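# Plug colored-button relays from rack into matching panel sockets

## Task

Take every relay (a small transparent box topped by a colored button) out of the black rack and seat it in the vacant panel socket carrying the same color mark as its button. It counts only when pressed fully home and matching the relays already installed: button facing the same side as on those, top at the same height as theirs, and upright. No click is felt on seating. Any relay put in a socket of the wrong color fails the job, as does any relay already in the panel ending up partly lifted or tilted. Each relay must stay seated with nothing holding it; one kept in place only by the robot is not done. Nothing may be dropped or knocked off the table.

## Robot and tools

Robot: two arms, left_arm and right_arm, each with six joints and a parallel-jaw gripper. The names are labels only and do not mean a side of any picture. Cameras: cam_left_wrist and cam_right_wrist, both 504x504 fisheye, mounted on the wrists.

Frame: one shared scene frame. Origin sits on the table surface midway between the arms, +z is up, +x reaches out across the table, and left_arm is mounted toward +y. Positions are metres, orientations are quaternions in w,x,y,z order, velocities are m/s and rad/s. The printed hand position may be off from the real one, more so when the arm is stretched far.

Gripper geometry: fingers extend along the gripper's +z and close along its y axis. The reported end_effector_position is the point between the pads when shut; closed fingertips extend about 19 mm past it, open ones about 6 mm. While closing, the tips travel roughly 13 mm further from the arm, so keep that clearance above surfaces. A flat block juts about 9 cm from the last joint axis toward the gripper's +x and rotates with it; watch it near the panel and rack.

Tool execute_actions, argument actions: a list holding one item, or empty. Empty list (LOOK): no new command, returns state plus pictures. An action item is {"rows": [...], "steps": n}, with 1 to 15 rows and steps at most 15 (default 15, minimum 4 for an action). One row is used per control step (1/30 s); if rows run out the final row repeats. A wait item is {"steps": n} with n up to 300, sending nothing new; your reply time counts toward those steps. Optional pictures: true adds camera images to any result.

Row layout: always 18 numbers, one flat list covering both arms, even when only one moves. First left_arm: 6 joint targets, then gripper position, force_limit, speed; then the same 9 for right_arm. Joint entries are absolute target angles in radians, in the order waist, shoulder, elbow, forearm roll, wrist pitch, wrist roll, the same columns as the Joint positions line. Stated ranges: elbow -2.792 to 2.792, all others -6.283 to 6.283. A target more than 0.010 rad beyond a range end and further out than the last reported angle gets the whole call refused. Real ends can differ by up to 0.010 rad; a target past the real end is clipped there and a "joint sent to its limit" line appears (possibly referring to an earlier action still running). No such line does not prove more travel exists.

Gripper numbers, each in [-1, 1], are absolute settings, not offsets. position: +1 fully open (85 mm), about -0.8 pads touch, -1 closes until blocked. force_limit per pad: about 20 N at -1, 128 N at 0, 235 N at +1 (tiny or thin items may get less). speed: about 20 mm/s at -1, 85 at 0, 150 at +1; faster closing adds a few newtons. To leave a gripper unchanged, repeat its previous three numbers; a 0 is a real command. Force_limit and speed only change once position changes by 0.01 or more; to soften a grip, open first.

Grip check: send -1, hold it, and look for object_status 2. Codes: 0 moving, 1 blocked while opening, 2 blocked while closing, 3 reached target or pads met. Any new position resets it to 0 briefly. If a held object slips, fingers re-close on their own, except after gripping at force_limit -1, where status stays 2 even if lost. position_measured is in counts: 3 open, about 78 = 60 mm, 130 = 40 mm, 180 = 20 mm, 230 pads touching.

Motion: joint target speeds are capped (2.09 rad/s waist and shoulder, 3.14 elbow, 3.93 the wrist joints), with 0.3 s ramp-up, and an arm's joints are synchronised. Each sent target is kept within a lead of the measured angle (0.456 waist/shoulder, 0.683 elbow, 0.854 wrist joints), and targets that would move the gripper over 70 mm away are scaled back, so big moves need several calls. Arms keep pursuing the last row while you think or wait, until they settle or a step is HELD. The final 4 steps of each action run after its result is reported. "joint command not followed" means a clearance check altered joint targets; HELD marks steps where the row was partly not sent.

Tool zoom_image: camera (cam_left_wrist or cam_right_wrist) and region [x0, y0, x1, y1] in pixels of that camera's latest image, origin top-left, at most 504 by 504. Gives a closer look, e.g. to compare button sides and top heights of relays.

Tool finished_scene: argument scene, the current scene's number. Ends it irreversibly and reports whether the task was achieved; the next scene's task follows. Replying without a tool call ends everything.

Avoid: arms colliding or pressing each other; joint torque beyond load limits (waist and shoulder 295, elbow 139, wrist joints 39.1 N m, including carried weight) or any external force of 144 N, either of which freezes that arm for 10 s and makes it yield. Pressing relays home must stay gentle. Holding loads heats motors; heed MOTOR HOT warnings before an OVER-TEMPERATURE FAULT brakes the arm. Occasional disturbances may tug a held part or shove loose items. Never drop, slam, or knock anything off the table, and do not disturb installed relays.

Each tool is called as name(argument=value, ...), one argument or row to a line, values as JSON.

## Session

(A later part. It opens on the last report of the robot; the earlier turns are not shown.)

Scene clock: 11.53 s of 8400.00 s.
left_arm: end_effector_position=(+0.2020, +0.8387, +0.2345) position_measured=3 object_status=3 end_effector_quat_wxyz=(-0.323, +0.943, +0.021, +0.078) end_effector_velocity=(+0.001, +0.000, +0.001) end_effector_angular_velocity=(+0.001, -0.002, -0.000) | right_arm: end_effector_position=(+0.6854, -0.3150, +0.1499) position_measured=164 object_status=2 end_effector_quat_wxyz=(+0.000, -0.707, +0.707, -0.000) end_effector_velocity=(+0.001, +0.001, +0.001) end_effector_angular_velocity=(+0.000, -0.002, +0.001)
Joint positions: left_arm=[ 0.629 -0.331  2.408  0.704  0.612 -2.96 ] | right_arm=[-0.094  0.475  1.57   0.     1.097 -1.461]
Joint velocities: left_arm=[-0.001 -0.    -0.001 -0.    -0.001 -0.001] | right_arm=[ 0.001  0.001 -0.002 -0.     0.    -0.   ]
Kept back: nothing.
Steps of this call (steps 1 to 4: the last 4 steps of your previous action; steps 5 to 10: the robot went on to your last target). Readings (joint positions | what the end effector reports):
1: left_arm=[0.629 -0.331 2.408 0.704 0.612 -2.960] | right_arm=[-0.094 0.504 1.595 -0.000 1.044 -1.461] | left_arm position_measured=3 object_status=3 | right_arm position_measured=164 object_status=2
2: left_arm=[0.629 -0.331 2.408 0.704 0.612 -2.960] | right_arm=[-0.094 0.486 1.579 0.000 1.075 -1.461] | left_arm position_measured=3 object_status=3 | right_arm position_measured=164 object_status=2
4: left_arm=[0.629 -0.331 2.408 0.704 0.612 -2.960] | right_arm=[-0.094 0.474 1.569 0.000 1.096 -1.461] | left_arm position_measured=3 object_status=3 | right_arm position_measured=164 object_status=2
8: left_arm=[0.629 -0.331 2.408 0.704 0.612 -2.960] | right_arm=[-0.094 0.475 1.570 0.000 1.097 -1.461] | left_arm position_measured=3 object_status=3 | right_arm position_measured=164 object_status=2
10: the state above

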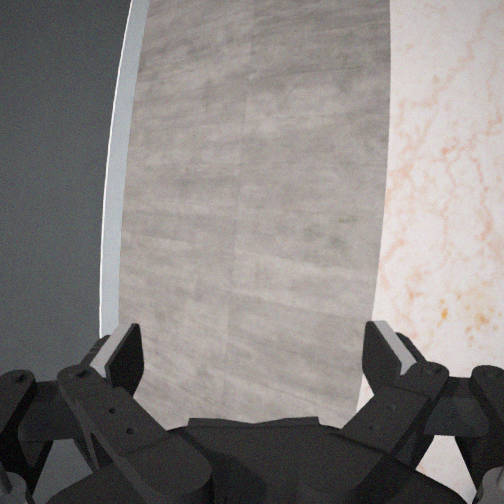

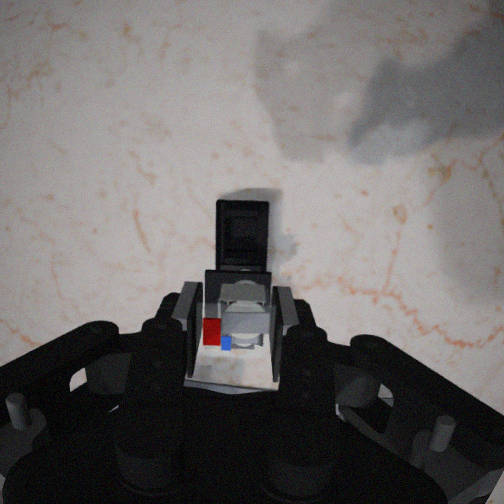

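execute_actions(
  actions=[
    {"rows":[[0.629,-0.331,2.408,0.704,0.612,-2.96,1,0,0,0.04,0.44,1.50,0,1.2016,0.3,-1,-0.5,0]],"steps":14},
  ],
)

execute_actions(
  actions=[
    {"rows":[[0.629,-0.331,2.408,0.704,0.612,-2.96,1,0,0,0.1781,0.5229,1.4535,0,1.1652,2.083,-1,-0.5,0]],"steps":15},
  ],
)

execute_actions(
  actions=[
    {"steps":15},
  ],
  pictures=true,
)

Scene clock: 12.13 s of 8400.00 s.
left_arm: end_effector_position=(+0.2020, +0.8387, +0.2345) position_measured=3 object_status=3 end_effector_quat_wxyz=(-0.323, +0.943, +0.021, +0.078) end_effector_velocity=(-0.000, +0.000, -0.000) end_effector_angular_velocity=(-0.000, -0.000, +0.000) | right_arm: end_effector_position=(+0.6772, -0.2553, +0.1855) position_measured=164 object_status=2 end_effector_quat_wxyz=(-0.000, -0.511, +0.860, -0.000) end_effector_velocity=(-0.052, +0.259, +0.159) end_effector_angular_velocity=(+0.000, -0.002, -3.299)
Joint positions: left_arm=[ 0.629 -0.331  2.408  0.704  0.612 -2.96 ] | right_arm=[-0.017  0.455  1.53  -0.     1.157 -0.886]
Joint velocities: left_arm=[ 0. -0.  0. -0. -0. -0.] | right_arm=[ 0.337 -0.09  -0.172  0.001  0.261  3.636]
Steps of this call (steps 1 to 8: the robot went on to your last target; steps 9 to 18: the first 10 steps of this action). Readings (joint positions | what the end effector reports):
9: left_arm=[0.629 -0.331 2.408 0.704 0.612 -2.960] | right_arm=[-0.094 0.475 1.569 -0.000 1.097 -1.461] | left_arm position_measured=3 object_status=3 | right_arm position_measured=164 object_status=2
10: left_arm=[0.629 -0.331 2.408 0.704 0.612 -2.960] | right_arm=[-0.093 0.475 1.569 -0.000 1.098 -1.453] | left_arm position_measured=3 object_status=3 | right_arm position_measured=164 object_status=2
12: left_arm=[0.629 -0.331 2.408 0.704 0.612 -2.960] | right_arm=[-0.084 0.473 1.564 -0.000 1.105 -1.398] | left_arm position_measured=3 object_status=3 | right_arm position_measured=164 object_status=2
16: left_arm=[0.629 -0.331 2.408 0.704 0.612 -2.960] | right_arm=[-0.041 0.462 1.542 -0.000 1.138 -1.112] | left_arm position_measured=3 object_status=3 | right_arm position_measured=164 object_status=2
18: the state above

Scene clock: 12.63 s of 8400.00 s.
left_arm: end_effector_position=(+0.2020, +0.8387, +0.2345) position_measured=3 object_status=3 end_effector_quat_wxyz=(-0.323, +0.943, +0.021, +0.078) end_effector_velocity=(-0.001, -0.000, -0.000) end_effector_angular_velocity=(-0.000, +0.000, +0.001) | right_arm: end_effector_position=(+0.6680, -0.1285, +0.1810) position_measured=164 object_status=2 end_effector_quat_wxyz=(+0.001, +0.237, +0.972, +0.001) end_effector_velocity=(-0.021, +0.220, -0.076) end_effector_angular_velocity=(+0.002, +0.020, -3.532)
Joint positions: left_arm=[ 0.629 -0.331  2.408  0.704  0.612 -2.96 ] | right_arm=[ 0.139  0.501  1.467 -0.     1.172  0.821]
Joint velocities: left_arm=[ 0.001 -0.     0.001  0.     0.    -0.001] | right_arm=[ 0.263  0.15  -0.089 -0.    -0.042  3.795]
Steps of this call (steps 1 to 4: the last 4 steps of your previous action; steps 5 to 15: the first 11 steps of this action). Readings (joint positions | what the end effector reports):
5: left_arm=[0.629 -0.331 2.408 0.704 0.612 -2.960] | right_arm=[0.022 0.445 1.510 -0.000 1.187 -0.249] | left_arm position_measured=3 object_status=3 | right_arm position_measured=164 object_status=2
6: left_arm=[0.629 -0.331 2.408 0.704 0.612 -2.960] | right_arm=[0.027 0.445 1.507 -0.000 1.188 -0.132] | left_arm position_measured=3 object_status=3 | right_arm position_measured=164 object_status=2
8: left_arm=[0.629 -0.331 2.408 0.704 0.612 -2.960] | right_arm=[0.048 0.452 1.498 -0.000 1.187 0.060] | left_arm position_measured=3 object_status=3 | right_arm position_measured=164 object_status=2
12: left_arm=[0.629 -0.331 2.408 0.704 0.612 -2.960] | right_arm=[0.106 0.482 1.478 -0.000 1.177 0.449] | left_arm position_measured=3 object_status=3 | right_arm position_measured=164 object_status=2
15: the state above

Scene clock: 13.13 s of 8400.00 s.
left_arm: end_effector_position=(+0.2020, +0.8387, +0.2345) position_measured=3 object_status=3 end_effector_quat_wxyz=(-0.323, +0.943, +0.021, +0.078) end_effector_velocity=(-0.000, +0.000, +0.000) end_effector_angular_velocity=(-0.000, -0.001, +0.002) | right_arm: end_effector_position=(+0.6641, -0.0960, +0.1699) position_measured=164 object_status=2 end_effector_quat_wxyz=(+0.000, +0.751, +0.660, +0.000) end_effector_velocity=(+0.000, -0.000, -0.000) end_effector_angular_velocity=(+0.001, +0.000, -0.018)
Joint positions: left_arm=[ 0.629 -0.331  2.408  0.704  0.612 -2.96 ] | right_arm=[ 0.178  0.523  1.453 -0.     1.165  2.082]
Joint velocities: left_arm=[ 0.001  0.    -0.    -0.    -0.    -0.002] | right_arm=[-0.001  0.    -0.     0.001 -0.     0.017]
Kept back: nothing.
Steps of this call (steps 1 to 4: the last 4 steps of your previous action; steps 5 to 15: the robot went on to your last target). Readings (joint positions | what the end effector reports):
1: left_arm=[0.629 -0.331 2.408 0.704 0.612 -2.960] | right_arm=[0.147 0.506 1.464 -0.000 1.170 0.949] | left_arm position_measured=3 object_status=3 | right_arm position_measured=164 object_status=2
2: left_arm=[0.629 -0.331 2.408 0.704 0.612 -2.960] | right_arm=[0.154 0.509 1.462 -0.000 1.169 1.078] | left_arm position_measured=3 object_status=3 | right_arm position_measured=164 object_status=2
4: left_arm=[0.629 -0.331 2.408 0.704 0.612 -2.960] | right_arm=[0.163 0.514 1.459 -0.000 1.168 1.334] | left_arm position_measured=3 object_status=3 | right_arm position_measured=164 object_status=2
8: left_arm=[0.629 -0.331 2.408 0.704 0.612 -2.960] | right_arm=[0.173 0.520 1.455 -0.000 1.166 1.796] | left_arm position_measured=3 object_status=3 | right_arm position_measured=164 object_status=2
15: the state above

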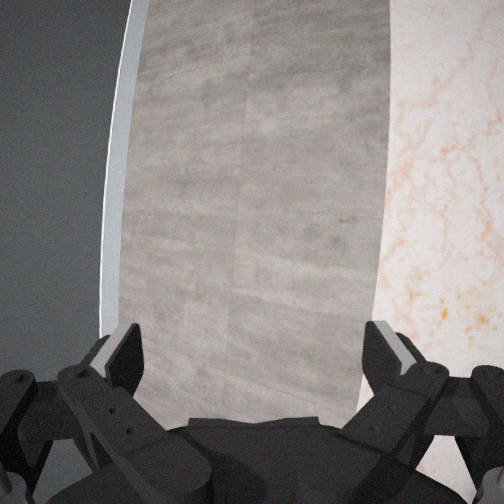

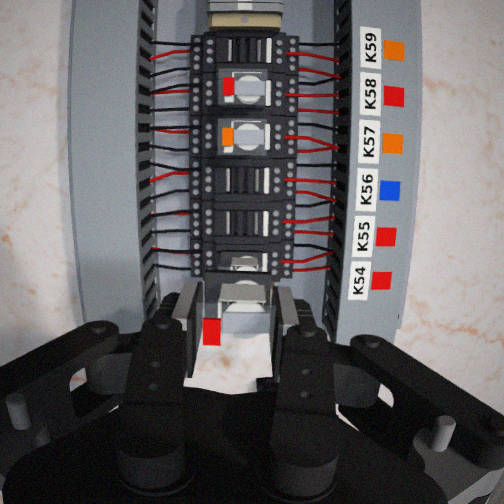

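zoom_image(
  camera="cam_right_wrist",
  region=[150,20,350,320],
)

Region (150, 20, 350, 320) of cam_right_wrist's 504x504 image, scaled by 1.680, with more detail than that image has.

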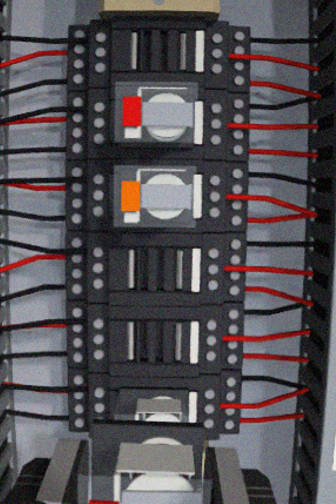

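execute_actions(
  actions=[
    {"rows":[[0.629,-0.331,2.408,0.704,0.612,-2.96,1,0,0,0.1866,0.5676,1.4895,0,1.0845,2.0914,-1,-0.5,0]],"steps":15},
  ],
)

execute_actions(
  actions=[
    {"steps":6},
  ],
  pictures=true,
)

zoom_image(
  camera="cam_right_wrist",
  region=[140,120,340,380],
)

Scene clock: 14.00 s of 8400.00 s.
left_arm: end_effector_position=(+0.2020, +0.8387, +0.2345) position_measured=3 object_status=3 end_effector_quat_wxyz=(-0.323, +0.943, +0.021, +0.078) end_effector_velocity=(-0.000, +0.000, -0.000) end_effector_angular_velocity=(-0.000, -0.001, +0.002) | right_arm: end_effector_position=(+0.6652, -0.0879, +0.1147) position_measured=164 object_status=2 end_effector_quat_wxyz=(+0.000, +0.752, +0.660, -0.000) end_effector_velocity=(-0.001, +0.000, +0.001) end_effector_angular_velocity=(+0.002, -0.000, -0.000)
Joint positions: left_arm=[ 0.629 -0.331  2.408  0.704  0.612 -2.96 ] | right_arm=[ 0.187  0.568  1.489 -0.     1.085  2.091]
Joint velocities: left_arm=[ 0.001  0.     0.    -0.    -0.    -0.001] | right_arm=[ 0.001 -0.003  0.002  0.002 -0.     0.   ]
Steps of this call (steps 1 to 15: the robot went on to your last target; steps 16 to 26: the first 11 steps of this action). Readings (joint positions | what the end effector reports):
16: left_arm=[0.629 -0.331 2.408 0.704 0.612 -2.960] | right_arm=[0.178 0.523 1.454 -0.000 1.165 2.083] | left_arm position_measured=3 object_status=3 | right_arm position_measured=164 object_status=2
17: left_arm=[0.629 -0.331 2.408 0.704 0.612 -2.960] | right_arm=[0.179 0.526 1.456 0.000 1.158 2.084] | left_arm position_measured=3 object_status=3 | right_arm position_measured=164 object_status=2
19: left_arm=[0.629 -0.331 2.408 0.704 0.612 -2.960] | right_arm=[0.184 0.553 1.478 0.000 1.110 2.089] | left_arm position_measured=3 object_status=3 | right_arm position_measured=164 object_status=2
23: left_arm=[0.629 -0.331 2.408 0.704 0.612 -2.960] | right_arm=[0.187 0.568 1.489 -0.000 1.085 2.091] | left_arm position_measured=3 object_status=3 | right_arm position_measured=164 object_status=2
26: the state above

Scene clock: 14.20 s of 8400.00 s.
left_arm: end_effector_position=(+0.2020, +0.8387, +0.2345) position_measured=3 object_status=3 end_effector_quat_wxyz=(-0.323, +0.943, +0.021, +0.078) end_effector_velocity=(+0.000, -0.000, +0.000) end_effector_angular_velocity=(-0.000, +0.000, -0.000) | right_arm: end_effector_position=(+0.6651, -0.0880, +0.1148) position_measured=164 object_status=2 end_effector_quat_wxyz=(-0.000, +0.752, +0.660, -0.000) end_effector_velocity=(-0.000, -0.000, +0.000) end_effector_angular_velocity=(+0.000, -0.000, -0.000)
Joint positions: left_arm=[ 0.629 -0.331  2.408  0.704  0.612 -2.96 ] | right_arm=[ 0.187  0.568  1.489 -0.     1.085  2.091]
Joint velocities: left_arm=[-0.     0.    -0.     0.     0.001 -0.   ] | right_arm=[-0. -0.  0.  0. -0. -0.]
Kept back: nothing.
Steps of this call (steps 1 to 4: the last 4 steps of your previous action; steps 5 to 6: the robot went on to your last target). Readings (joint positions | what the end effector reports):
1: left_arm=[0.629 -0.331 2.408 0.704 0.612 -2.960] | right_arm=[0.187 0.568 1.489 -0.000 1.085 2.091] | left_arm position_measured=3 object_status=3 | right_arm position_measured=164 object_status=2
2: left_arm=[0.629 -0.331 2.408 0.704 0.612 -2.960] | right_arm=[0.187 0.568 1.489 -0.000 1.085 2.091] | left_arm position_measured=3 object_status=3 | right_arm position_measured=164 object_status=2
4: left_arm=[0.629 -0.331 2.408 0.704 0.612 -2.960] | right_arm=[0.187 0.568 1.489 -0.000 1.085 2.091] | left_arm position_measured=3 object_status=3 | right_arm position_measured=164 object_status=2
6: the state above

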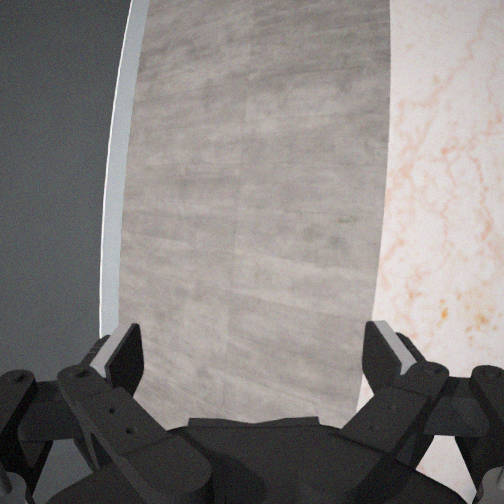

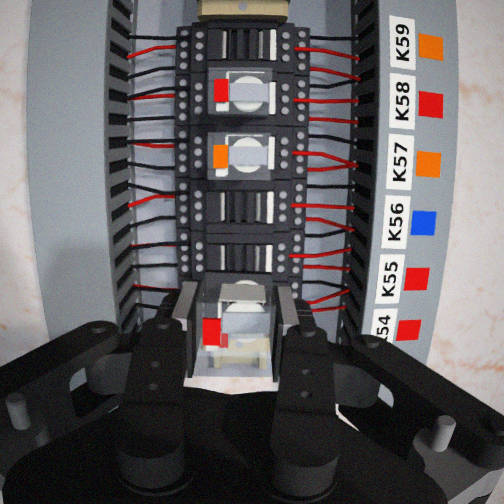

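Region (140, 120, 340, 380) of cam_right_wrist's 504x504 image, scaled by 1.938, with more detail than that image has; it fills the left 388 columns of this view, and the rest is white.

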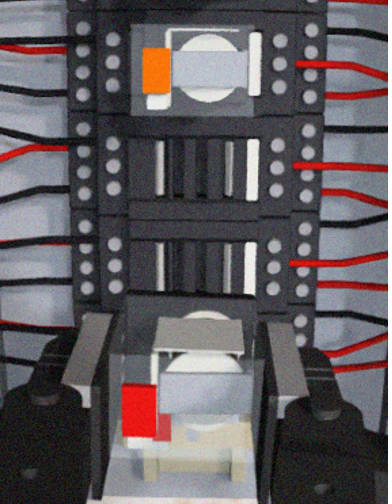

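execute_actions(
  actions=[
    {"rows":[[0.629,-0.331,2.408,0.704,0.612,-2.96,1,0,0,0.1919,0.572,1.4850,0,1.0846,2.0967,-1,-0.5,0],[0.629,-0.331,2.408,0.704,0.612,-2.96,1,0,0,0.1919,0.572,1.4850,0,1.0846,2.0967,-1,-0.5,0],[0.629,-0.331,2.408,0.704,0.612,-2.96,1,0,0,0.1919,0.572,1.4850,0,1.0846,2.0967,-1,-0.5,0],[0.629,-0.331,2.408,0.704,0.612,-2.96,1,0,0,0.1919,0.578,1.491,0,1.0726,2.0967,-1,-0.5,0],[0.629,-0.331,2.408,0.704,0.612,-2.96,1,0,0,0.1919,0.578,1.491,0,1.0726,2.0967,-1,-0.5,0],[0.629,-0.331,2.408,0.704,0.612,-2.96,1,0,0,0.1919,0.5848,1.4971,0,1.0597,2.0967,-1,-0.5,0]],"steps":15},
  ],
  pictures=true,
)

zoom_image(
  camera="cam_right_wrist",
  region=[140,140,340,390],
)

Scene clock: 15.20 s of 8400.00 s.
left_arm: end_effector_position=(+0.2020, +0.8387, +0.2345) position_measured=3 object_status=3 end_effector_quat_wxyz=(-0.323, +0.943, +0.021, +0.078) end_effector_velocity=(+0.000, +0.000, +0.000) end_effector_angular_velocity=(+0.000, -0.001, +0.000) | right_arm: end_effector_position=(+0.6653, -0.0831, +0.0967) position_measured=164 object_status=2 end_effector_quat_wxyz=(-0.000, +0.752, +0.660, -0.000) end_effector_velocity=(+0.000, -0.001, -0.001) end_effector_angular_velocity=(-0.001, +0.000, -0.000)
Joint positions: left_arm=[ 0.629 -0.331  2.408  0.704  0.612 -2.96 ] | right_arm=[0.192 0.585 1.497 0.    1.06  2.097]
Joint velocities: left_arm=[ 0. -0. -0. -0. -0. -0.] | right_arm=[-0.001  0.001 -0.    -0.    -0.     0.   ]
Steps of this call (steps 1 to 15: the robot went on to your last target; steps 16 to 19: nothing new was sent; steps 20 to 30: the first 11 steps of this action). Readings (joint positions | what the end effector reports):
20: left_arm=[0.629 -0.331 2.408 0.704 0.612 -2.960] | right_arm=[0.187 0.568 1.489 0.000 1.084 2.092] | left_arm position_measured=3 object_status=3 | right_arm position_measured=164 object_status=2
21: left_arm=[0.629 -0.331 2.408 0.704 0.612 -2.960] | right_arm=[0.189 0.569 1.487 0.000 1.084 2.094] | left_arm position_measured=3 object_status=3 | right_arm position_measured=164 object_status=2
23: left_arm=[0.629 -0.331 2.408 0.704 0.612 -2.960] | right_arm=[0.192 0.572 1.485 0.000 1.084 2.097] | left_arm position_measured=3 object_status=3 | right_arm position_measured=164 object_status=2
27: left_arm=[0.629 -0.331 2.408 0.704 0.612 -2.960] | right_arm=[0.192 0.584 1.497 0.000 1.061 2.097] | left_arm position_measured=3 object_status=3 | right_arm position_measured=164 object_status=2
30: the state above

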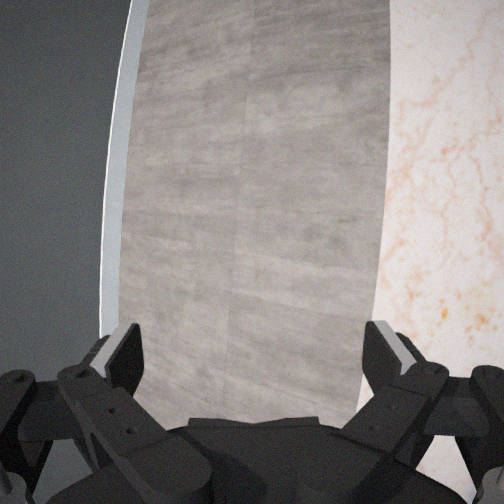

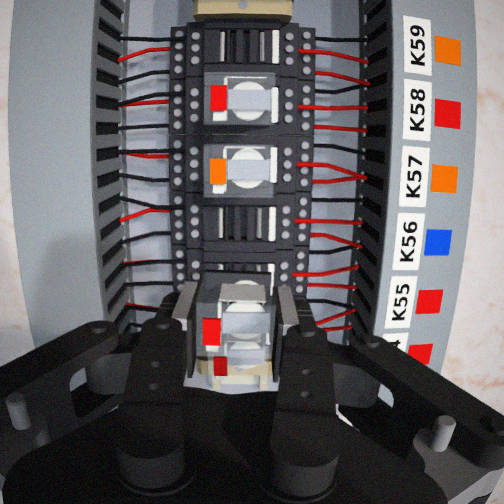

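Region (140, 140, 340, 390) of cam_right_wrist's 504x504 image, scaled by 2.016, with more detail than that image has; it fills the left 403 columns of this view, and the rest is white.

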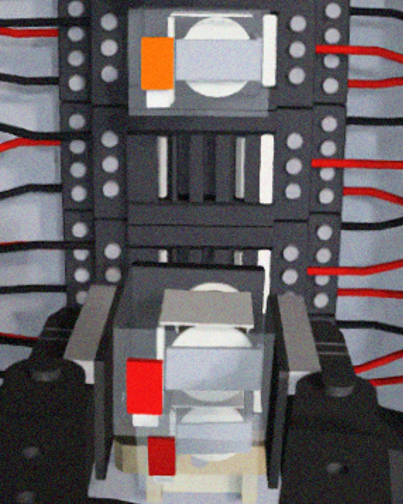

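execute_actions(
  actions=[
    {"rows":[[0.629,-0.331,2.408,0.704,0.612,-2.96,1,0,0,0.1913,0.5865,1.4942,0,1.0609,2.0961,-1,-0.5,0],[0.629,-0.331,2.408,0.704,0.612,-2.96,1,0,0,0.1913,0.5865,1.4942,0,1.0609,2.0961,-1,-0.5,0],[0.629,-0.331,2.408,0.704,0.612,-2.96,1,0,0,0.1913,0.5865,1.4942,0,1.0609,2.0961,-1,-0.5,0],[0.629,-0.331,2.408,0.704,0.612,-2.96,1,0,0,0.1913,0.5865,1.4942,0,1.0609,2.0961,-1,-0.5,0],[0.629,-0.331,2.408,0.704,0.612,-2.96,1,0,0,0.1913,0.5903,1.498,0,1.0533,2.0961,-1,-0.5,0],[0.629,-0.331,2.408,0.704,0.612,-2.96,1,0,0,0.1913,0.5903,1.498,0,1.0533,2.0961,-1,-0.5,0],[0.629,-0.331,2.408,0.704,0.612,-2.96,1,0,0,0.1913,0.5941,1.5018,0,1.0457,2.0961,-1,-0.5,0]],"steps":15},
  ],
  pictures=true,
)

zoom_image(
  camera="cam_right_wrist",
  region=[140,140,340,390],
)

Scene clock: 16.23 s of 8400.00 s.
left_arm: end_effector_position=(+0.2020, +0.8387, +0.2345) position_measured=3 object_status=3 end_effector_quat_wxyz=(-0.323, +0.943, +0.021, +0.078) end_effector_velocity=(-0.000, -0.000, -0.000) end_effector_angular_velocity=(-0.000, +0.000, +0.001) | right_arm: end_effector_position=(+0.6663, -0.0833, +0.0867) position_measured=164 object_status=2 end_effector_quat_wxyz=(-0.000, +0.752, +0.660, -0.000) end_effector_velocity=(+0.001, -0.001, -0.001) end_effector_angular_velocity=(+0.000, -0.002, -0.000)
Joint positions: left_arm=[ 0.629 -0.331  2.408  0.704  0.612 -2.96 ] | right_arm=[ 0.191  0.594  1.502 -0.     1.046  2.096]
Joint velocities: left_arm=[ 0.    -0.     0.     0.     0.    -0.001] | right_arm=[-0.001  0.001  0.    -0.    -0.002 -0.001]
Steps of this call (steps 1 to 4: the last 4 steps of your previous action; steps 5 to 15: the robot went on to your last target; steps 16 to 20: nothing new was sent; steps 21 to 31: the first 11 steps of this action). Readings (joint positions | what the end effector reports):
21: left_arm=[0.629 -0.331 2.408 0.704 0.612 -2.960] | right_arm=[0.192 0.585 1.497 -0.000 1.060 2.097] | left_arm position_measured=3 object_status=3 | right_arm position_measured=164 object_status=2
22: left_arm=[0.629 -0.331 2.408 0.704 0.612 -2.960] | right_arm=[0.192 0.585 1.495 -0.000 1.060 2.097] | left_arm position_measured=3 object_status=3 | right_arm position_measured=164 object_status=2
24: left_arm=[0.629 -0.331 2.408 0.704 0.612 -2.960] | right_arm=[0.191 0.586 1.494 -0.000 1.060 2.097] | left_arm position_measured=3 object_status=3 | right_arm position_measured=164 object_status=2
28: left_arm=[0.629 -0.331 2.408 0.704 0.612 -2.960] | right_arm=[0.191 0.592 1.500 -0.000 1.049 2.096] | left_arm position_measured=3 object_status=3 | right_arm position_measured=164 object_status=2
31: the state above

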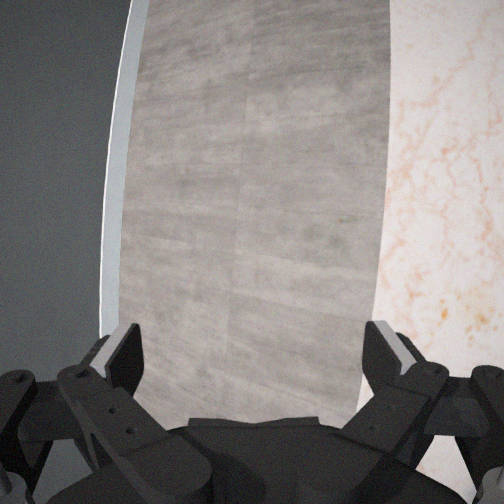

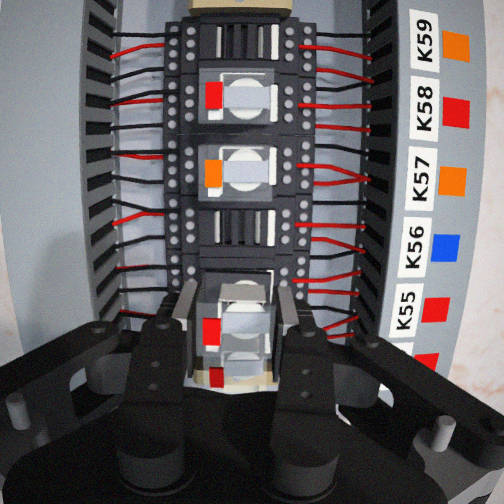

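Region (140, 140, 340, 390) of cam_right_wrist's 504x504 image, scaled by 2.016, with more detail than that image has; it fills the left 403 columns of this view, and the rest is white.

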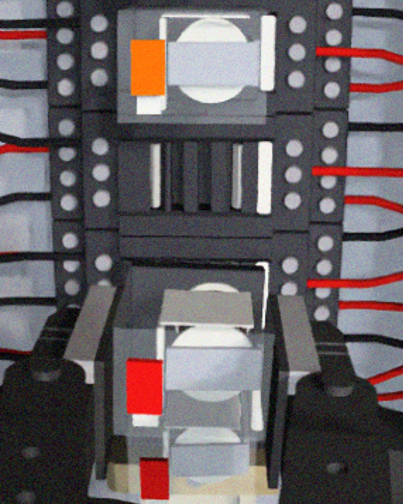

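execute_actions(
  actions=[
    {"rows":[[0.629,-0.331,2.408,0.704,0.612,-2.96,1,0,0,0.1913,0.5956,1.5033,0,1.0427,2.0961,-1,-0.5,0],[0.629,-0.331,2.408,0.704,0.612,-2.96,1,0,0,0.1913,0.5956,1.5033,0,1.0427,2.0961,-1,-0.5,0],[0.629,-0.331,2.408,0.704,0.612,-2.96,1,0,0,0.1913,0.5971,1.5048,0,1.0397,2.0961,-1,-0.5,0],[0.629,-0.331,2.408,0.704,0.612,-2.96,1,0,0,0.1913,0.5971,1.5048,0,1.0397,2.0961,-1,-0.5,0],[0.629,-0.331,2.408,0.704,0.612,-2.96,1,0,0,0.1913,0.5986,1.5063,0,1.0367,2.0961,-1,-0.5,0],[0.629,-0.331,2.408,0.704,0.612,-2.96,1,0,0,0.1913,0.5986,1.5063,0,1.0367,2.0961,-1,-0.5,0],[0.629,-0.331,2.408,0.704,0.612,-2.96,1,0,0,0.1913,0.6001,1.5078,0,1.0337,2.0961,-1,-0.5,0]],"steps":15},
  ],
  pictures=true,
)

zoom_image(
  camera="cam_right_wrist",
  region=[140,140,340,390],
)

Scene clock: 17.03 s of 8400.00 s.
left_arm: end_effector_position=(+0.2020, +0.8387, +0.2345) position_measured=3 object_status=3 end_effector_quat_wxyz=(-0.323, +0.943, +0.021, +0.078) end_effector_velocity=(+0.000, +0.000, +0.001) end_effector_angular_velocity=(+0.000, -0.001, +0.002) | right_arm: end_effector_position=(+0.6661, -0.0834, +0.0789) position_measured=164 object_status=2 end_effector_quat_wxyz=(-0.000, +0.752, +0.660, -0.000) end_effector_velocity=(+0.000, -0.000, +0.000) end_effector_angular_velocity=(-0.000, -0.000, -0.000)
Joint positions: left_arm=[ 0.629 -0.331  2.408  0.704  0.612 -2.96 ] | right_arm=[0.191 0.6   1.508 0.    1.034 2.096]
Joint velocities: left_arm=[-0.     0.    -0.001  0.     0.001 -0.002] | right_arm=[-0. -0. -0. -0. -0. -0.]
Steps of this call (steps 1 to 4: the last 4 steps of your previous action; steps 5 to 13: the robot went on to your last target; steps 14 to 24: the first 11 steps of this action). Readings (joint positions | what the end effector reports):
14: left_arm=[0.629 -0.331 2.408 0.704 0.612 -2.960] | right_arm=[0.191 0.594 1.502 -0.000 1.046 2.096] | left_arm position_measured=3 object_status=3 | right_arm position_measured=164 object_status=2
15: left_arm=[0.629 -0.331 2.408 0.704 0.612 -2.960] | right_arm=[0.191 0.595 1.502 0.000 1.044 2.096] | left_arm position_measured=3 object_status=3 | right_arm position_measured=164 object_status=2
17: left_arm=[0.629 -0.331 2.408 0.704 0.612 -2.960] | right_arm=[0.191 0.596 1.504 0.000 1.041 2.096] | left_arm position_measured=3 object_status=3 | right_arm position_measured=164 object_status=2
21: left_arm=[0.629 -0.331 2.408 0.704 0.612 -2.960] | right_arm=[0.191 0.599 1.507 0.000 1.035 2.096] | left_arm position_measured=3 object_status=3 | right_arm position_measured=164 object_status=2
24: the state above

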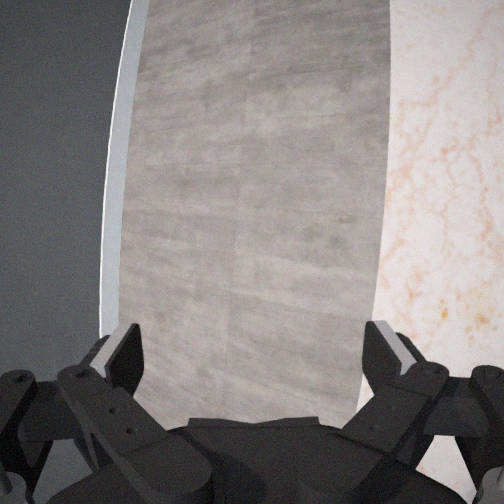

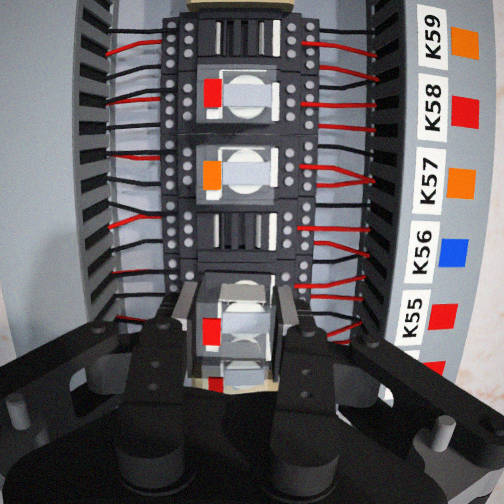

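Region (140, 140, 340, 390) of cam_right_wrist's 504x504 image, scaled by 2.016, with more detail than that image has; it fills the left 403 columns of this view, and the rest is white.

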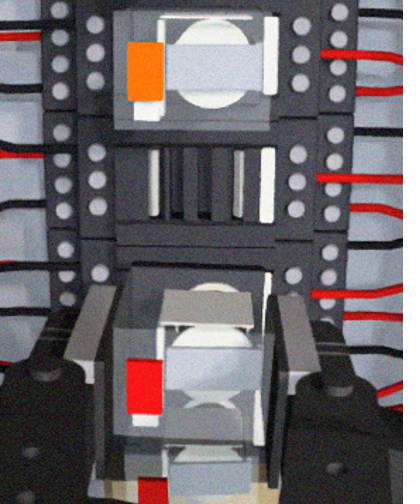

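execute_actions(
  actions=[
    {"rows":[[0.629,-0.331,2.408,0.704,0.612,-2.96,1,0,0,0.1913,0.6012,1.5089,0,1.0315,2.0961,-1,-0.5,0],[0.629,-0.331,2.408,0.704,0.612,-2.96,1,0,0,0.1913,0.6012,1.5089,0,1.0315,2.0961,-1,-0.5,0],[0.629,-0.331,2.408,0.704,0.612,-2.96,1,0,0,0.1913,0.6024,1.5101,0,1.0291,2.0961,-1,-0.5,0],[0.629,-0.331,2.408,0.704,0.612,-2.96,1,0,0,0.1913,0.6024,1.5101,0,1.0291,2.0961,-1,-0.5,0],[0.629,-0.331,2.408,0.704,0.612,-2.96,1,0,0,0.1913,0.6039,1.5116,0,1.0261,2.0961,-1,-0.5,0]],"steps":15},
  ],
  pictures=true,
)

zoom_image(
  camera="cam_right_wrist",
  region=[140,140,340,390],
)

Scene clock: 17.63 s of 8400.00 s.
left_arm: end_effector_position=(+0.2020, +0.8387, +0.2345) position_measured=3 object_status=3 end_effector_quat_wxyz=(-0.323, +0.943, +0.021, +0.078) end_effector_velocity=(+0.000, -0.000, -0.000) end_effector_angular_velocity=(-0.000, -0.000, -0.000) | right_arm: end_effector_position=(+0.6658, -0.0834, +0.0739) position_measured=164 object_status=2 end_effector_quat_wxyz=(-0.000, +0.752, +0.660, -0.000) end_effector_velocity=(+0.001, -0.001, +0.002) end_effector_angular_velocity=(+0.001, -0.002, -0.001)
Joint positions: left_arm=[ 0.629 -0.331  2.408  0.704  0.612 -2.96 ] | right_arm=[0.191 0.604 1.512 0.    1.026 2.096]
Joint velocities: left_arm=[-0.     0.     0.    -0.    -0.001 -0.   ] | right_arm=[-0.001 -0.002 -0.     0.    -0.     0.   ]
Steps of this call (steps 1 to 4: the last 4 steps of your previous action; steps 5 to 7: the robot went on to your last target; steps 8 to 18: the first 11 steps of this action). Readings (joint positions | what the end effector reports):
8: left_arm=[0.629 -0.331 2.408 0.704 0.612 -2.960] | right_arm=[0.191 0.600 1.508 0.000 1.034 2.096] | left_arm position_measured=3 object_status=3 | right_arm position_measured=164 object_status=2
9: left_arm=[0.629 -0.331 2.408 0.704 0.612 -2.960] | right_arm=[0.191 0.601 1.508 0.000 1.032 2.096] | left_arm position_measured=3 object_status=3 | right_arm position_measured=164 object_status=2
11: left_arm=[0.629 -0.331 2.408 0.704 0.612 -2.960] | right_arm=[0.191 0.602 1.509 0.000 1.030 2.096] | left_arm position_measured=3 object_status=3 | right_arm position_measured=164 object_status=2
15: left_arm=[0.629 -0.331 2.408 0.704 0.612 -2.960] | right_arm=[0.191 0.604 1.512 0.000 1.026 2.096] | left_arm position_measured=3 object_status=3 | right_arm position_measured=164 object_status=2
18: the state above

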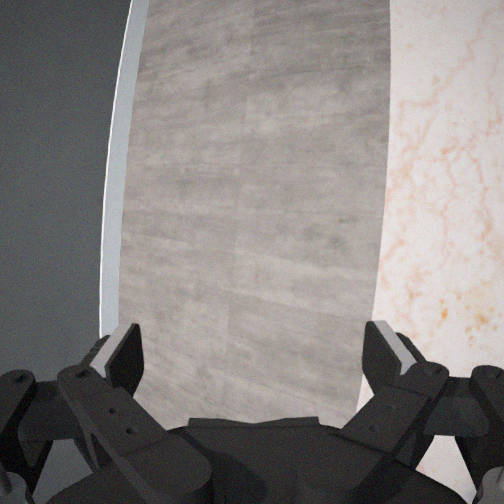

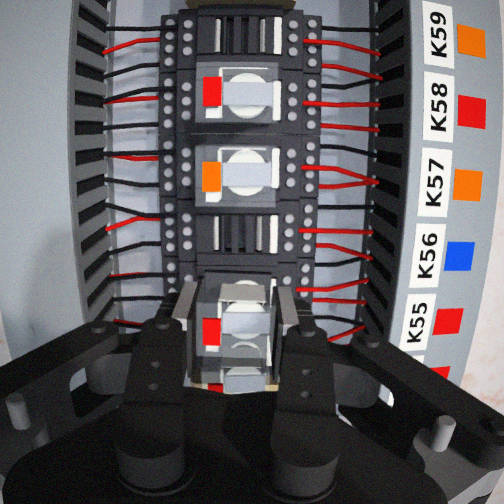

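Region (140, 140, 340, 390) of cam_right_wrist's 504x504 image, scaled by 2.016, with more detail than that image has; it fills the left 403 columns of this view, and the rest is white.

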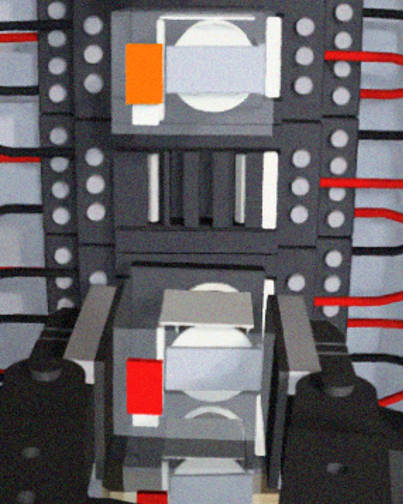

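execute_actions(
  actions=[
    {"rows":[[0.629,-0.331,2.408,0.704,0.612,-2.96,1,0,0,0.1913,0.6045,1.5122,0,1.0249,2.0961,-1,-0.5,0],[0.629,-0.331,2.408,0.704,0.612,-2.96,1,0,0,0.1913,0.6045,1.5122,0,1.0249,2.0961,-1,-0.5,0],[0.629,-0.331,2.408,0.704,0.612,-2.96,1,0,0,0.1913,0.6045,1.5122,0,1.0249,2.0961,-1,-0.5,0],[0.629,-0.331,2.408,0.704,0.612,-2.96,1,0,0,0.1913,0.6051,1.5128,0,1.0237,2.0961,-1,-0.5,0]],"steps":12},
  ],
  pictures=true,
)

zoom_image(
  camera="cam_right_wrist",
  region=[140,140,340,390],
)

Scene clock: 18.27 s of 8400.00 s.
left_arm: end_effector_position=(+0.2020, +0.8387, +0.2345) position_measured=3 object_status=3 end_effector_quat_wxyz=(-0.323, +0.943, +0.021, +0.078) end_effector_velocity=(+0.001, +0.000, +0.001) end_effector_angular_velocity=(+0.001, -0.001, -0.001) | right_arm: end_effector_position=(+0.6658, -0.0834, +0.0725) position_measured=164 object_status=2 end_effector_quat_wxyz=(+0.000, +0.752, +0.660, +0.000) end_effector_velocity=(-0.000, -0.000, -0.001) end_effector_angular_velocity=(-0.001, +0.001, +0.000)
Joint positions: left_arm=[ 0.629 -0.331  2.408  0.704  0.612 -2.96 ] | right_arm=[ 0.191  0.605  1.513 -0.     1.024  2.096]
Joint velocities: left_arm=[-0.001  0.    -0.001  0.     0.     0.   ] | right_arm=[-0.     0.001  0.    -0.001 -0.     0.   ]
Steps of this call (steps 1 to 4: the last 4 steps of your previous action; steps 5 to 11: the robot went on to your last target; steps 12 to 19: the first 8 steps of this action). Readings (joint positions | what the end effector reports):
12: left_arm=[0.629 -0.331 2.408 0.704 0.612 -2.960] | right_arm=[0.191 0.604 1.512 0.000 1.026 2.096] | left_arm position_measured=3 object_status=3 | right_arm position_measured=164 object_status=2
13: left_arm=[0.629 -0.331 2.408 0.704 0.612 -2.960] | right_arm=[0.191 0.604 1.512 -0.000 1.025 2.096] | left_arm position_measured=3 object_status=3 | right_arm position_measured=164 object_status=2
15: left_arm=[0.629 -0.331 2.408 0.704 0.612 -2.960] | right_arm=[0.191 0.604 1.512 -0.000 1.025 2.096] | left_arm position_measured=3 object_status=3 | right_arm position_measured=164 object_status=2
19: the state above

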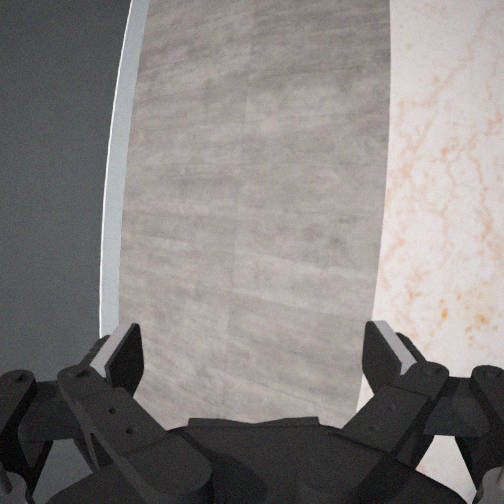

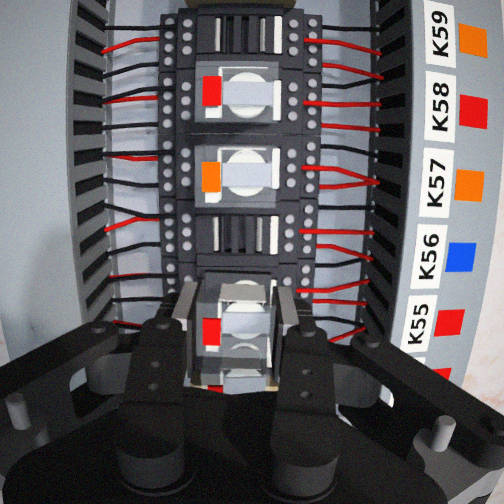

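Region (140, 140, 340, 390) of cam_right_wrist's 504x504 image, scaled by 2.016, with more detail than that image has; it fills the left 403 columns of this view, and the rest is white.

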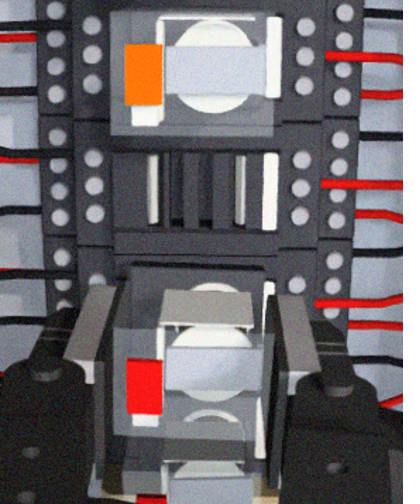

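zoom_image(
  camera="cam_right_wrist",
  region=[185,140,295,370],
)

Region (185, 140, 295, 370) of cam_right_wrist's 504x504 image, scaled by 2.191, with more detail than that image has; it fills the left 241 columns of this view, and the rest is white.

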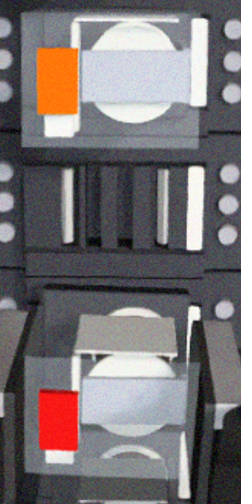

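execute_actions(
  actions=[
    {"rows":[[0.629,-0.331,2.408,0.704,0.612,-2.96,1,0,0,0.1913,0.6059,1.5136,0,1.0221,2.0961,-1,-0.5,0],[0.629,-0.331,2.408,0.704,0.612,-2.96,1,0,0,0.1913,0.6059,1.5136,0,1.0221,2.0961,-1,-0.5,0],[0.629,-0.331,2.408,0.704,0.612,-2.96,1,0,0,0.1913,0.6067,1.5144,0,1.0205,2.0961,-1,-0.5,0],[0.629,-0.331,2.408,0.704,0.612,-2.96,1,0,0,0.1913,0.6067,1.5144,0,1.0205,2.0961,-1,-0.5,0],[0.629,-0.331,2.408,0.704,0.612,-2.96,1,0,0,0.1913,0.6075,1.5152,0,1.0189,2.0961,-1,-0.5,0]],"steps":13},
  ],
  pictures=true,
)

zoom_image(
  camera="cam_right_wrist",
  region=[185,140,295,370],
)

Scene clock: 19.10 s of 8400.00 s.
left_arm: end_effector_position=(+0.2020, +0.8387, +0.2345) position_measured=3 object_status=3 end_effector_quat_wxyz=(-0.323, +0.943, +0.021, +0.078) end_effector_velocity=(-0.001, +0.000, +0.000) end_effector_angular_velocity=(-0.000, +0.001, +0.001) | right_arm: end_effector_position=(+0.6656, -0.0835, +0.0692) position_measured=164 object_status=2 end_effector_quat_wxyz=(-0.000, +0.752, +0.660, -0.000) end_effector_velocity=(+0.000, -0.000, +0.000) end_effector_angular_velocity=(-0.000, -0.001, +0.000)
Joint positions: left_arm=[ 0.629 -0.331  2.408  0.704  0.612 -2.96 ] | right_arm=[ 0.191  0.608  1.515 -0.     1.019  2.096]
Joint velocities: left_arm=[ 0.001 -0.    -0.     0.     0.001 -0.   ] | right_arm=[-0. -0. -0. -0. -0. -0.]
Steps of this call (steps 1 to 4: the last 4 steps of your previous action; steps 5 to 15: the robot went on to your last target; step 16: nothing new was sent; steps 17 to 25: the first 9 steps of this action). Readings (joint positions | what the end effector reports):
17: left_arm=[0.629 -0.331 2.408 0.704 0.612 -2.960] | right_arm=[0.191 0.605 1.513 -0.000 1.024 2.096] | left_arm position_measured=3 object_status=3 | right_arm position_measured=164 object_status=2
18: left_arm=[0.629 -0.331 2.408 0.704 0.612 -2.960] | right_arm=[0.191 0.606 1.513 -0.000 1.023 2.096] | left_arm position_measured=3 object_status=3 | right_arm position_measured=164 object_status=2
20: left_arm=[0.629 -0.331 2.408 0.704 0.612 -2.960] | right_arm=[0.191 0.606 1.514 -0.000 1.021 2.096] | left_arm position_measured=3 object_status=3 | right_arm position_measured=164 object_status=2
24: left_arm=[0.629 -0.331 2.408 0.704 0.612 -2.960] | right_arm=[0.191 0.608 1.515 -0.000 1.019 2.096] | left_arm position_measured=3 object_status=3 | right_arm position_measured=164 object_status=2
25: the state above

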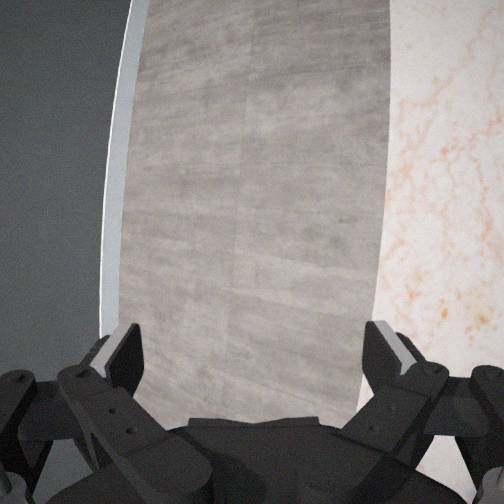

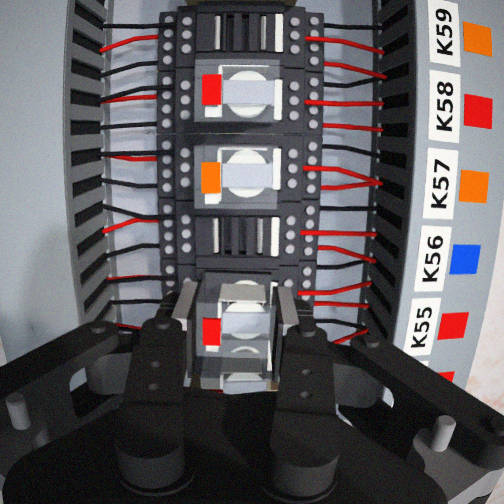

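Region (185, 140, 295, 370) of cam_right_wrist's 504x504 image, scaled by 2.191, with more detail than that image has; it fills the left 241 columns of this view, and the rest is white.

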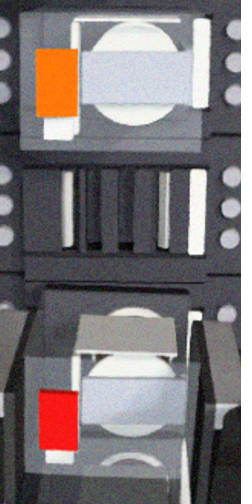

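execute_actions(
  actions=[
    {"rows":[[0.629,-0.331,2.408,0.704,0.612,-2.96,1,0,0,0.1913,0.6083,1.516,0,1.0173,2.0961,-1,-0.5,0],[0.629,-0.331,2.408,0.704,0.612,-2.96,1,0,0,0.1913,0.6083,1.516,0,1.0173,2.0961,-1,-0.5,0],[0.629,-0.331,2.408,0.704,0.612,-2.96,1,0,0,0.1913,0.6091,1.5168,0,1.0157,2.0961,-1,-0.5,0],[0.629,-0.331,2.408,0.704,0.612,-2.96,1,0,0,0.1913,0.6091,1.5168,0,1.0157,2.0961,-1,-0.5,0],[0.629,-0.331,2.408,0.704,0.612,-2.96,1,0,0,0.1913,0.6098,1.5175,0,1.0143,2.0961,-1,-0.5,0]],"steps":13},
  ],
  pictures=true,
)

zoom_image(
  camera="cam_right_wrist",
  region=[185,140,295,370],
)

Scene clock: 19.63 s of 8400.00 s.
left_arm: end_effector_position=(+0.2020, +0.8387, +0.2345) position_measured=3 object_status=3 end_effector_quat_wxyz=(-0.323, +0.943, +0.021, +0.078) end_effector_velocity=(+0.000, +0.000, +0.000) end_effector_angular_velocity=(+0.000, -0.000, -0.000) | right_arm: end_effector_position=(+0.6656, -0.0835, +0.0670) position_measured=164 object_status=2 end_effector_quat_wxyz=(+0.000, +0.752, +0.660, +0.000) end_effector_velocity=(-0.001, -0.000, -0.001) end_effector_angular_velocity=(-0.001, +0.000, +0.001)
Joint positions: left_arm=[ 0.629 -0.331  2.408  0.704  0.612 -2.96 ] | right_arm=[ 0.191  0.609  1.517 -0.     1.015  2.096]
Joint velocities: left_arm=[ 0.     0.    -0.001  0.    -0.     0.001] | right_arm=[ 0.     0.     0.002 -0.001 -0.002  0.   ]
Steps of this call (steps 1 to 4: the last 4 steps of your previous action; steps 5 to 7: the robot went on to your last target; steps 8 to 16: the first 9 steps of this action). Readings (joint positions | what the end effector reports):
8: left_arm=[0.629 -0.331 2.408 0.704 0.612 -2.960] | right_arm=[0.191 0.608 1.515 -0.000 1.019 2.096] | left_arm position_measured=3 object_status=3 | right_arm position_measured=164 object_status=2
9: left_arm=[0.629 -0.331 2.408 0.704 0.612 -2.960] | right_arm=[0.191 0.608 1.515 -0.000 1.018 2.096] | left_arm position_measured=3 object_status=3 | right_arm position_measured=164 object_status=2
11: left_arm=[0.629 -0.331 2.408 0.704 0.612 -2.960] | right_arm=[0.191 0.609 1.516 -0.000 1.016 2.096] | left_arm position_measured=3 object_status=3 | right_arm position_measured=164 object_status=2
15: left_arm=[0.629 -0.331 2.408 0.704 0.612 -2.960] | right_arm=[0.191 0.609 1.517 -0.000 1.015 2.096] | left_arm position_measured=3 object_status=3 | right_arm position_measured=164 object_status=2
16: the state above

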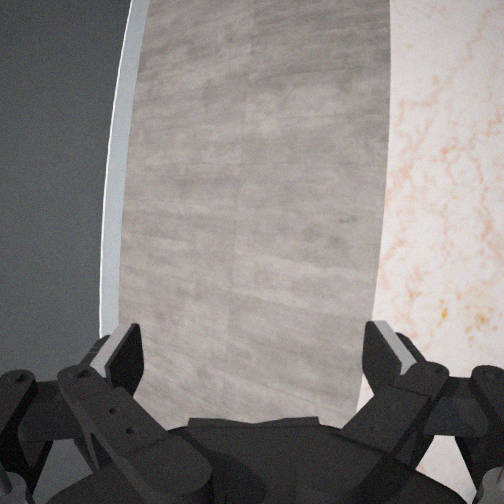

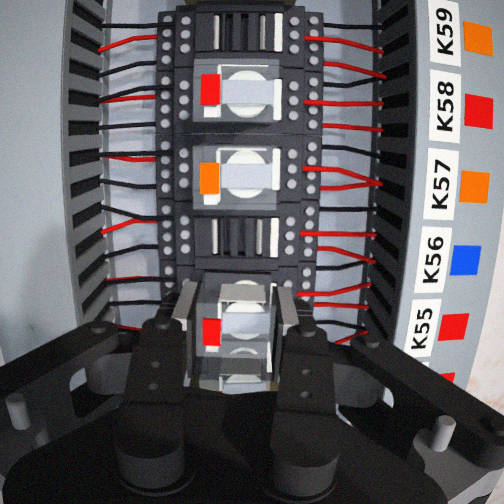

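Region (185, 140, 295, 370) of cam_right_wrist's 504x504 image, scaled by 2.191, with more detail than that image has; it fills the left 241 columns of this view, and the rest is white.

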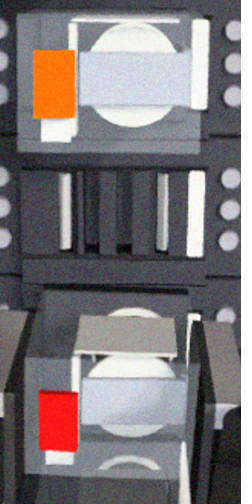

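execute_actions(
  actions=[
    {"steps":6},
  ],
  pictures=true,
)

zoom_image(
  camera="cam_right_wrist",
  region=[185,140,295,370],
)

Scene clock: 19.83 s of 8400.00 s.
left_arm: end_effector_position=(+0.2020, +0.8387, +0.2345) position_measured=3 object_status=3 end_effector_quat_wxyz=(-0.323, +0.943, +0.021, +0.078) end_effector_velocity=(+0.000, +0.000, -0.000) end_effector_angular_velocity=(-0.000, +0.001, -0.000) | right_arm: end_effector_position=(+0.6656, -0.0836, +0.0667) position_measured=164 object_status=2 end_effector_quat_wxyz=(+0.000, +0.752, +0.660, +0.000) end_effector_velocity=(+0.000, -0.000, -0.001) end_effector_angular_velocity=(-0.001, +0.001, +0.000)
Joint positions: left_arm=[ 0.629 -0.331  2.408  0.704  0.612 -2.96 ] | right_arm=[ 0.191  0.609  1.517 -0.     1.014  2.096]
Joint velocities: left_arm=[-0.     0.001 -0.001 -0.     0.001  0.   ] | right_arm=[-0.     0.002  0.    -0.001 -0.    -0.   ]
Kept back: nothing.
Steps of this call (steps 1 to 4: the last 4 steps of your previous action; steps 5 to 6: the robot went on to your last target). Readings (joint positions | what the end effector reports):
1: left_arm=[0.629 -0.331 2.408 0.704 0.612 -2.960] | right_arm=[0.191 0.609 1.517 -0.000 1.014 2.096] | left_arm position_measured=3 object_status=3 | right_arm position_measured=164 object_status=2
2: left_arm=[0.629 -0.331 2.408 0.704 0.612 -2.960] | right_arm=[0.191 0.609 1.517 -0.000 1.014 2.096] | left_arm position_measured=3 object_status=3 | right_arm position_measured=164 object_status=2
4: left_arm=[0.629 -0.331 2.408 0.704 0.612 -2.960] | right_arm=[0.191 0.609 1.517 -0.000 1.014 2.096] | left_arm position_measured=3 object_status=3 | right_arm position_measured=164 object_status=2
6: the state above

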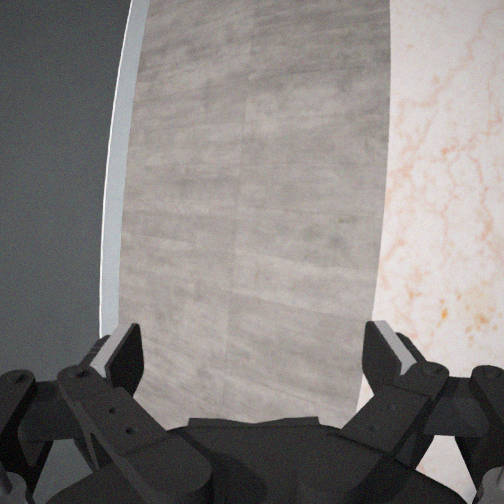

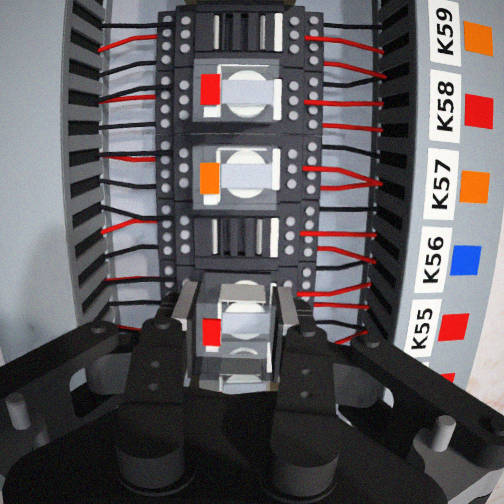

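Region (185, 140, 295, 370) of cam_right_wrist's 504x504 image, scaled by 2.191, with more detail than that image has; it fills the left 241 columns of this view, and the rest is white.

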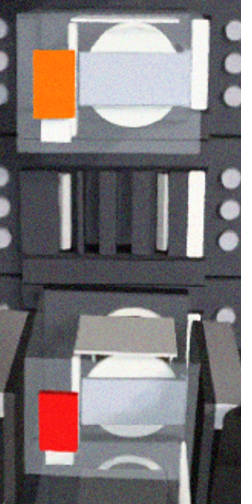

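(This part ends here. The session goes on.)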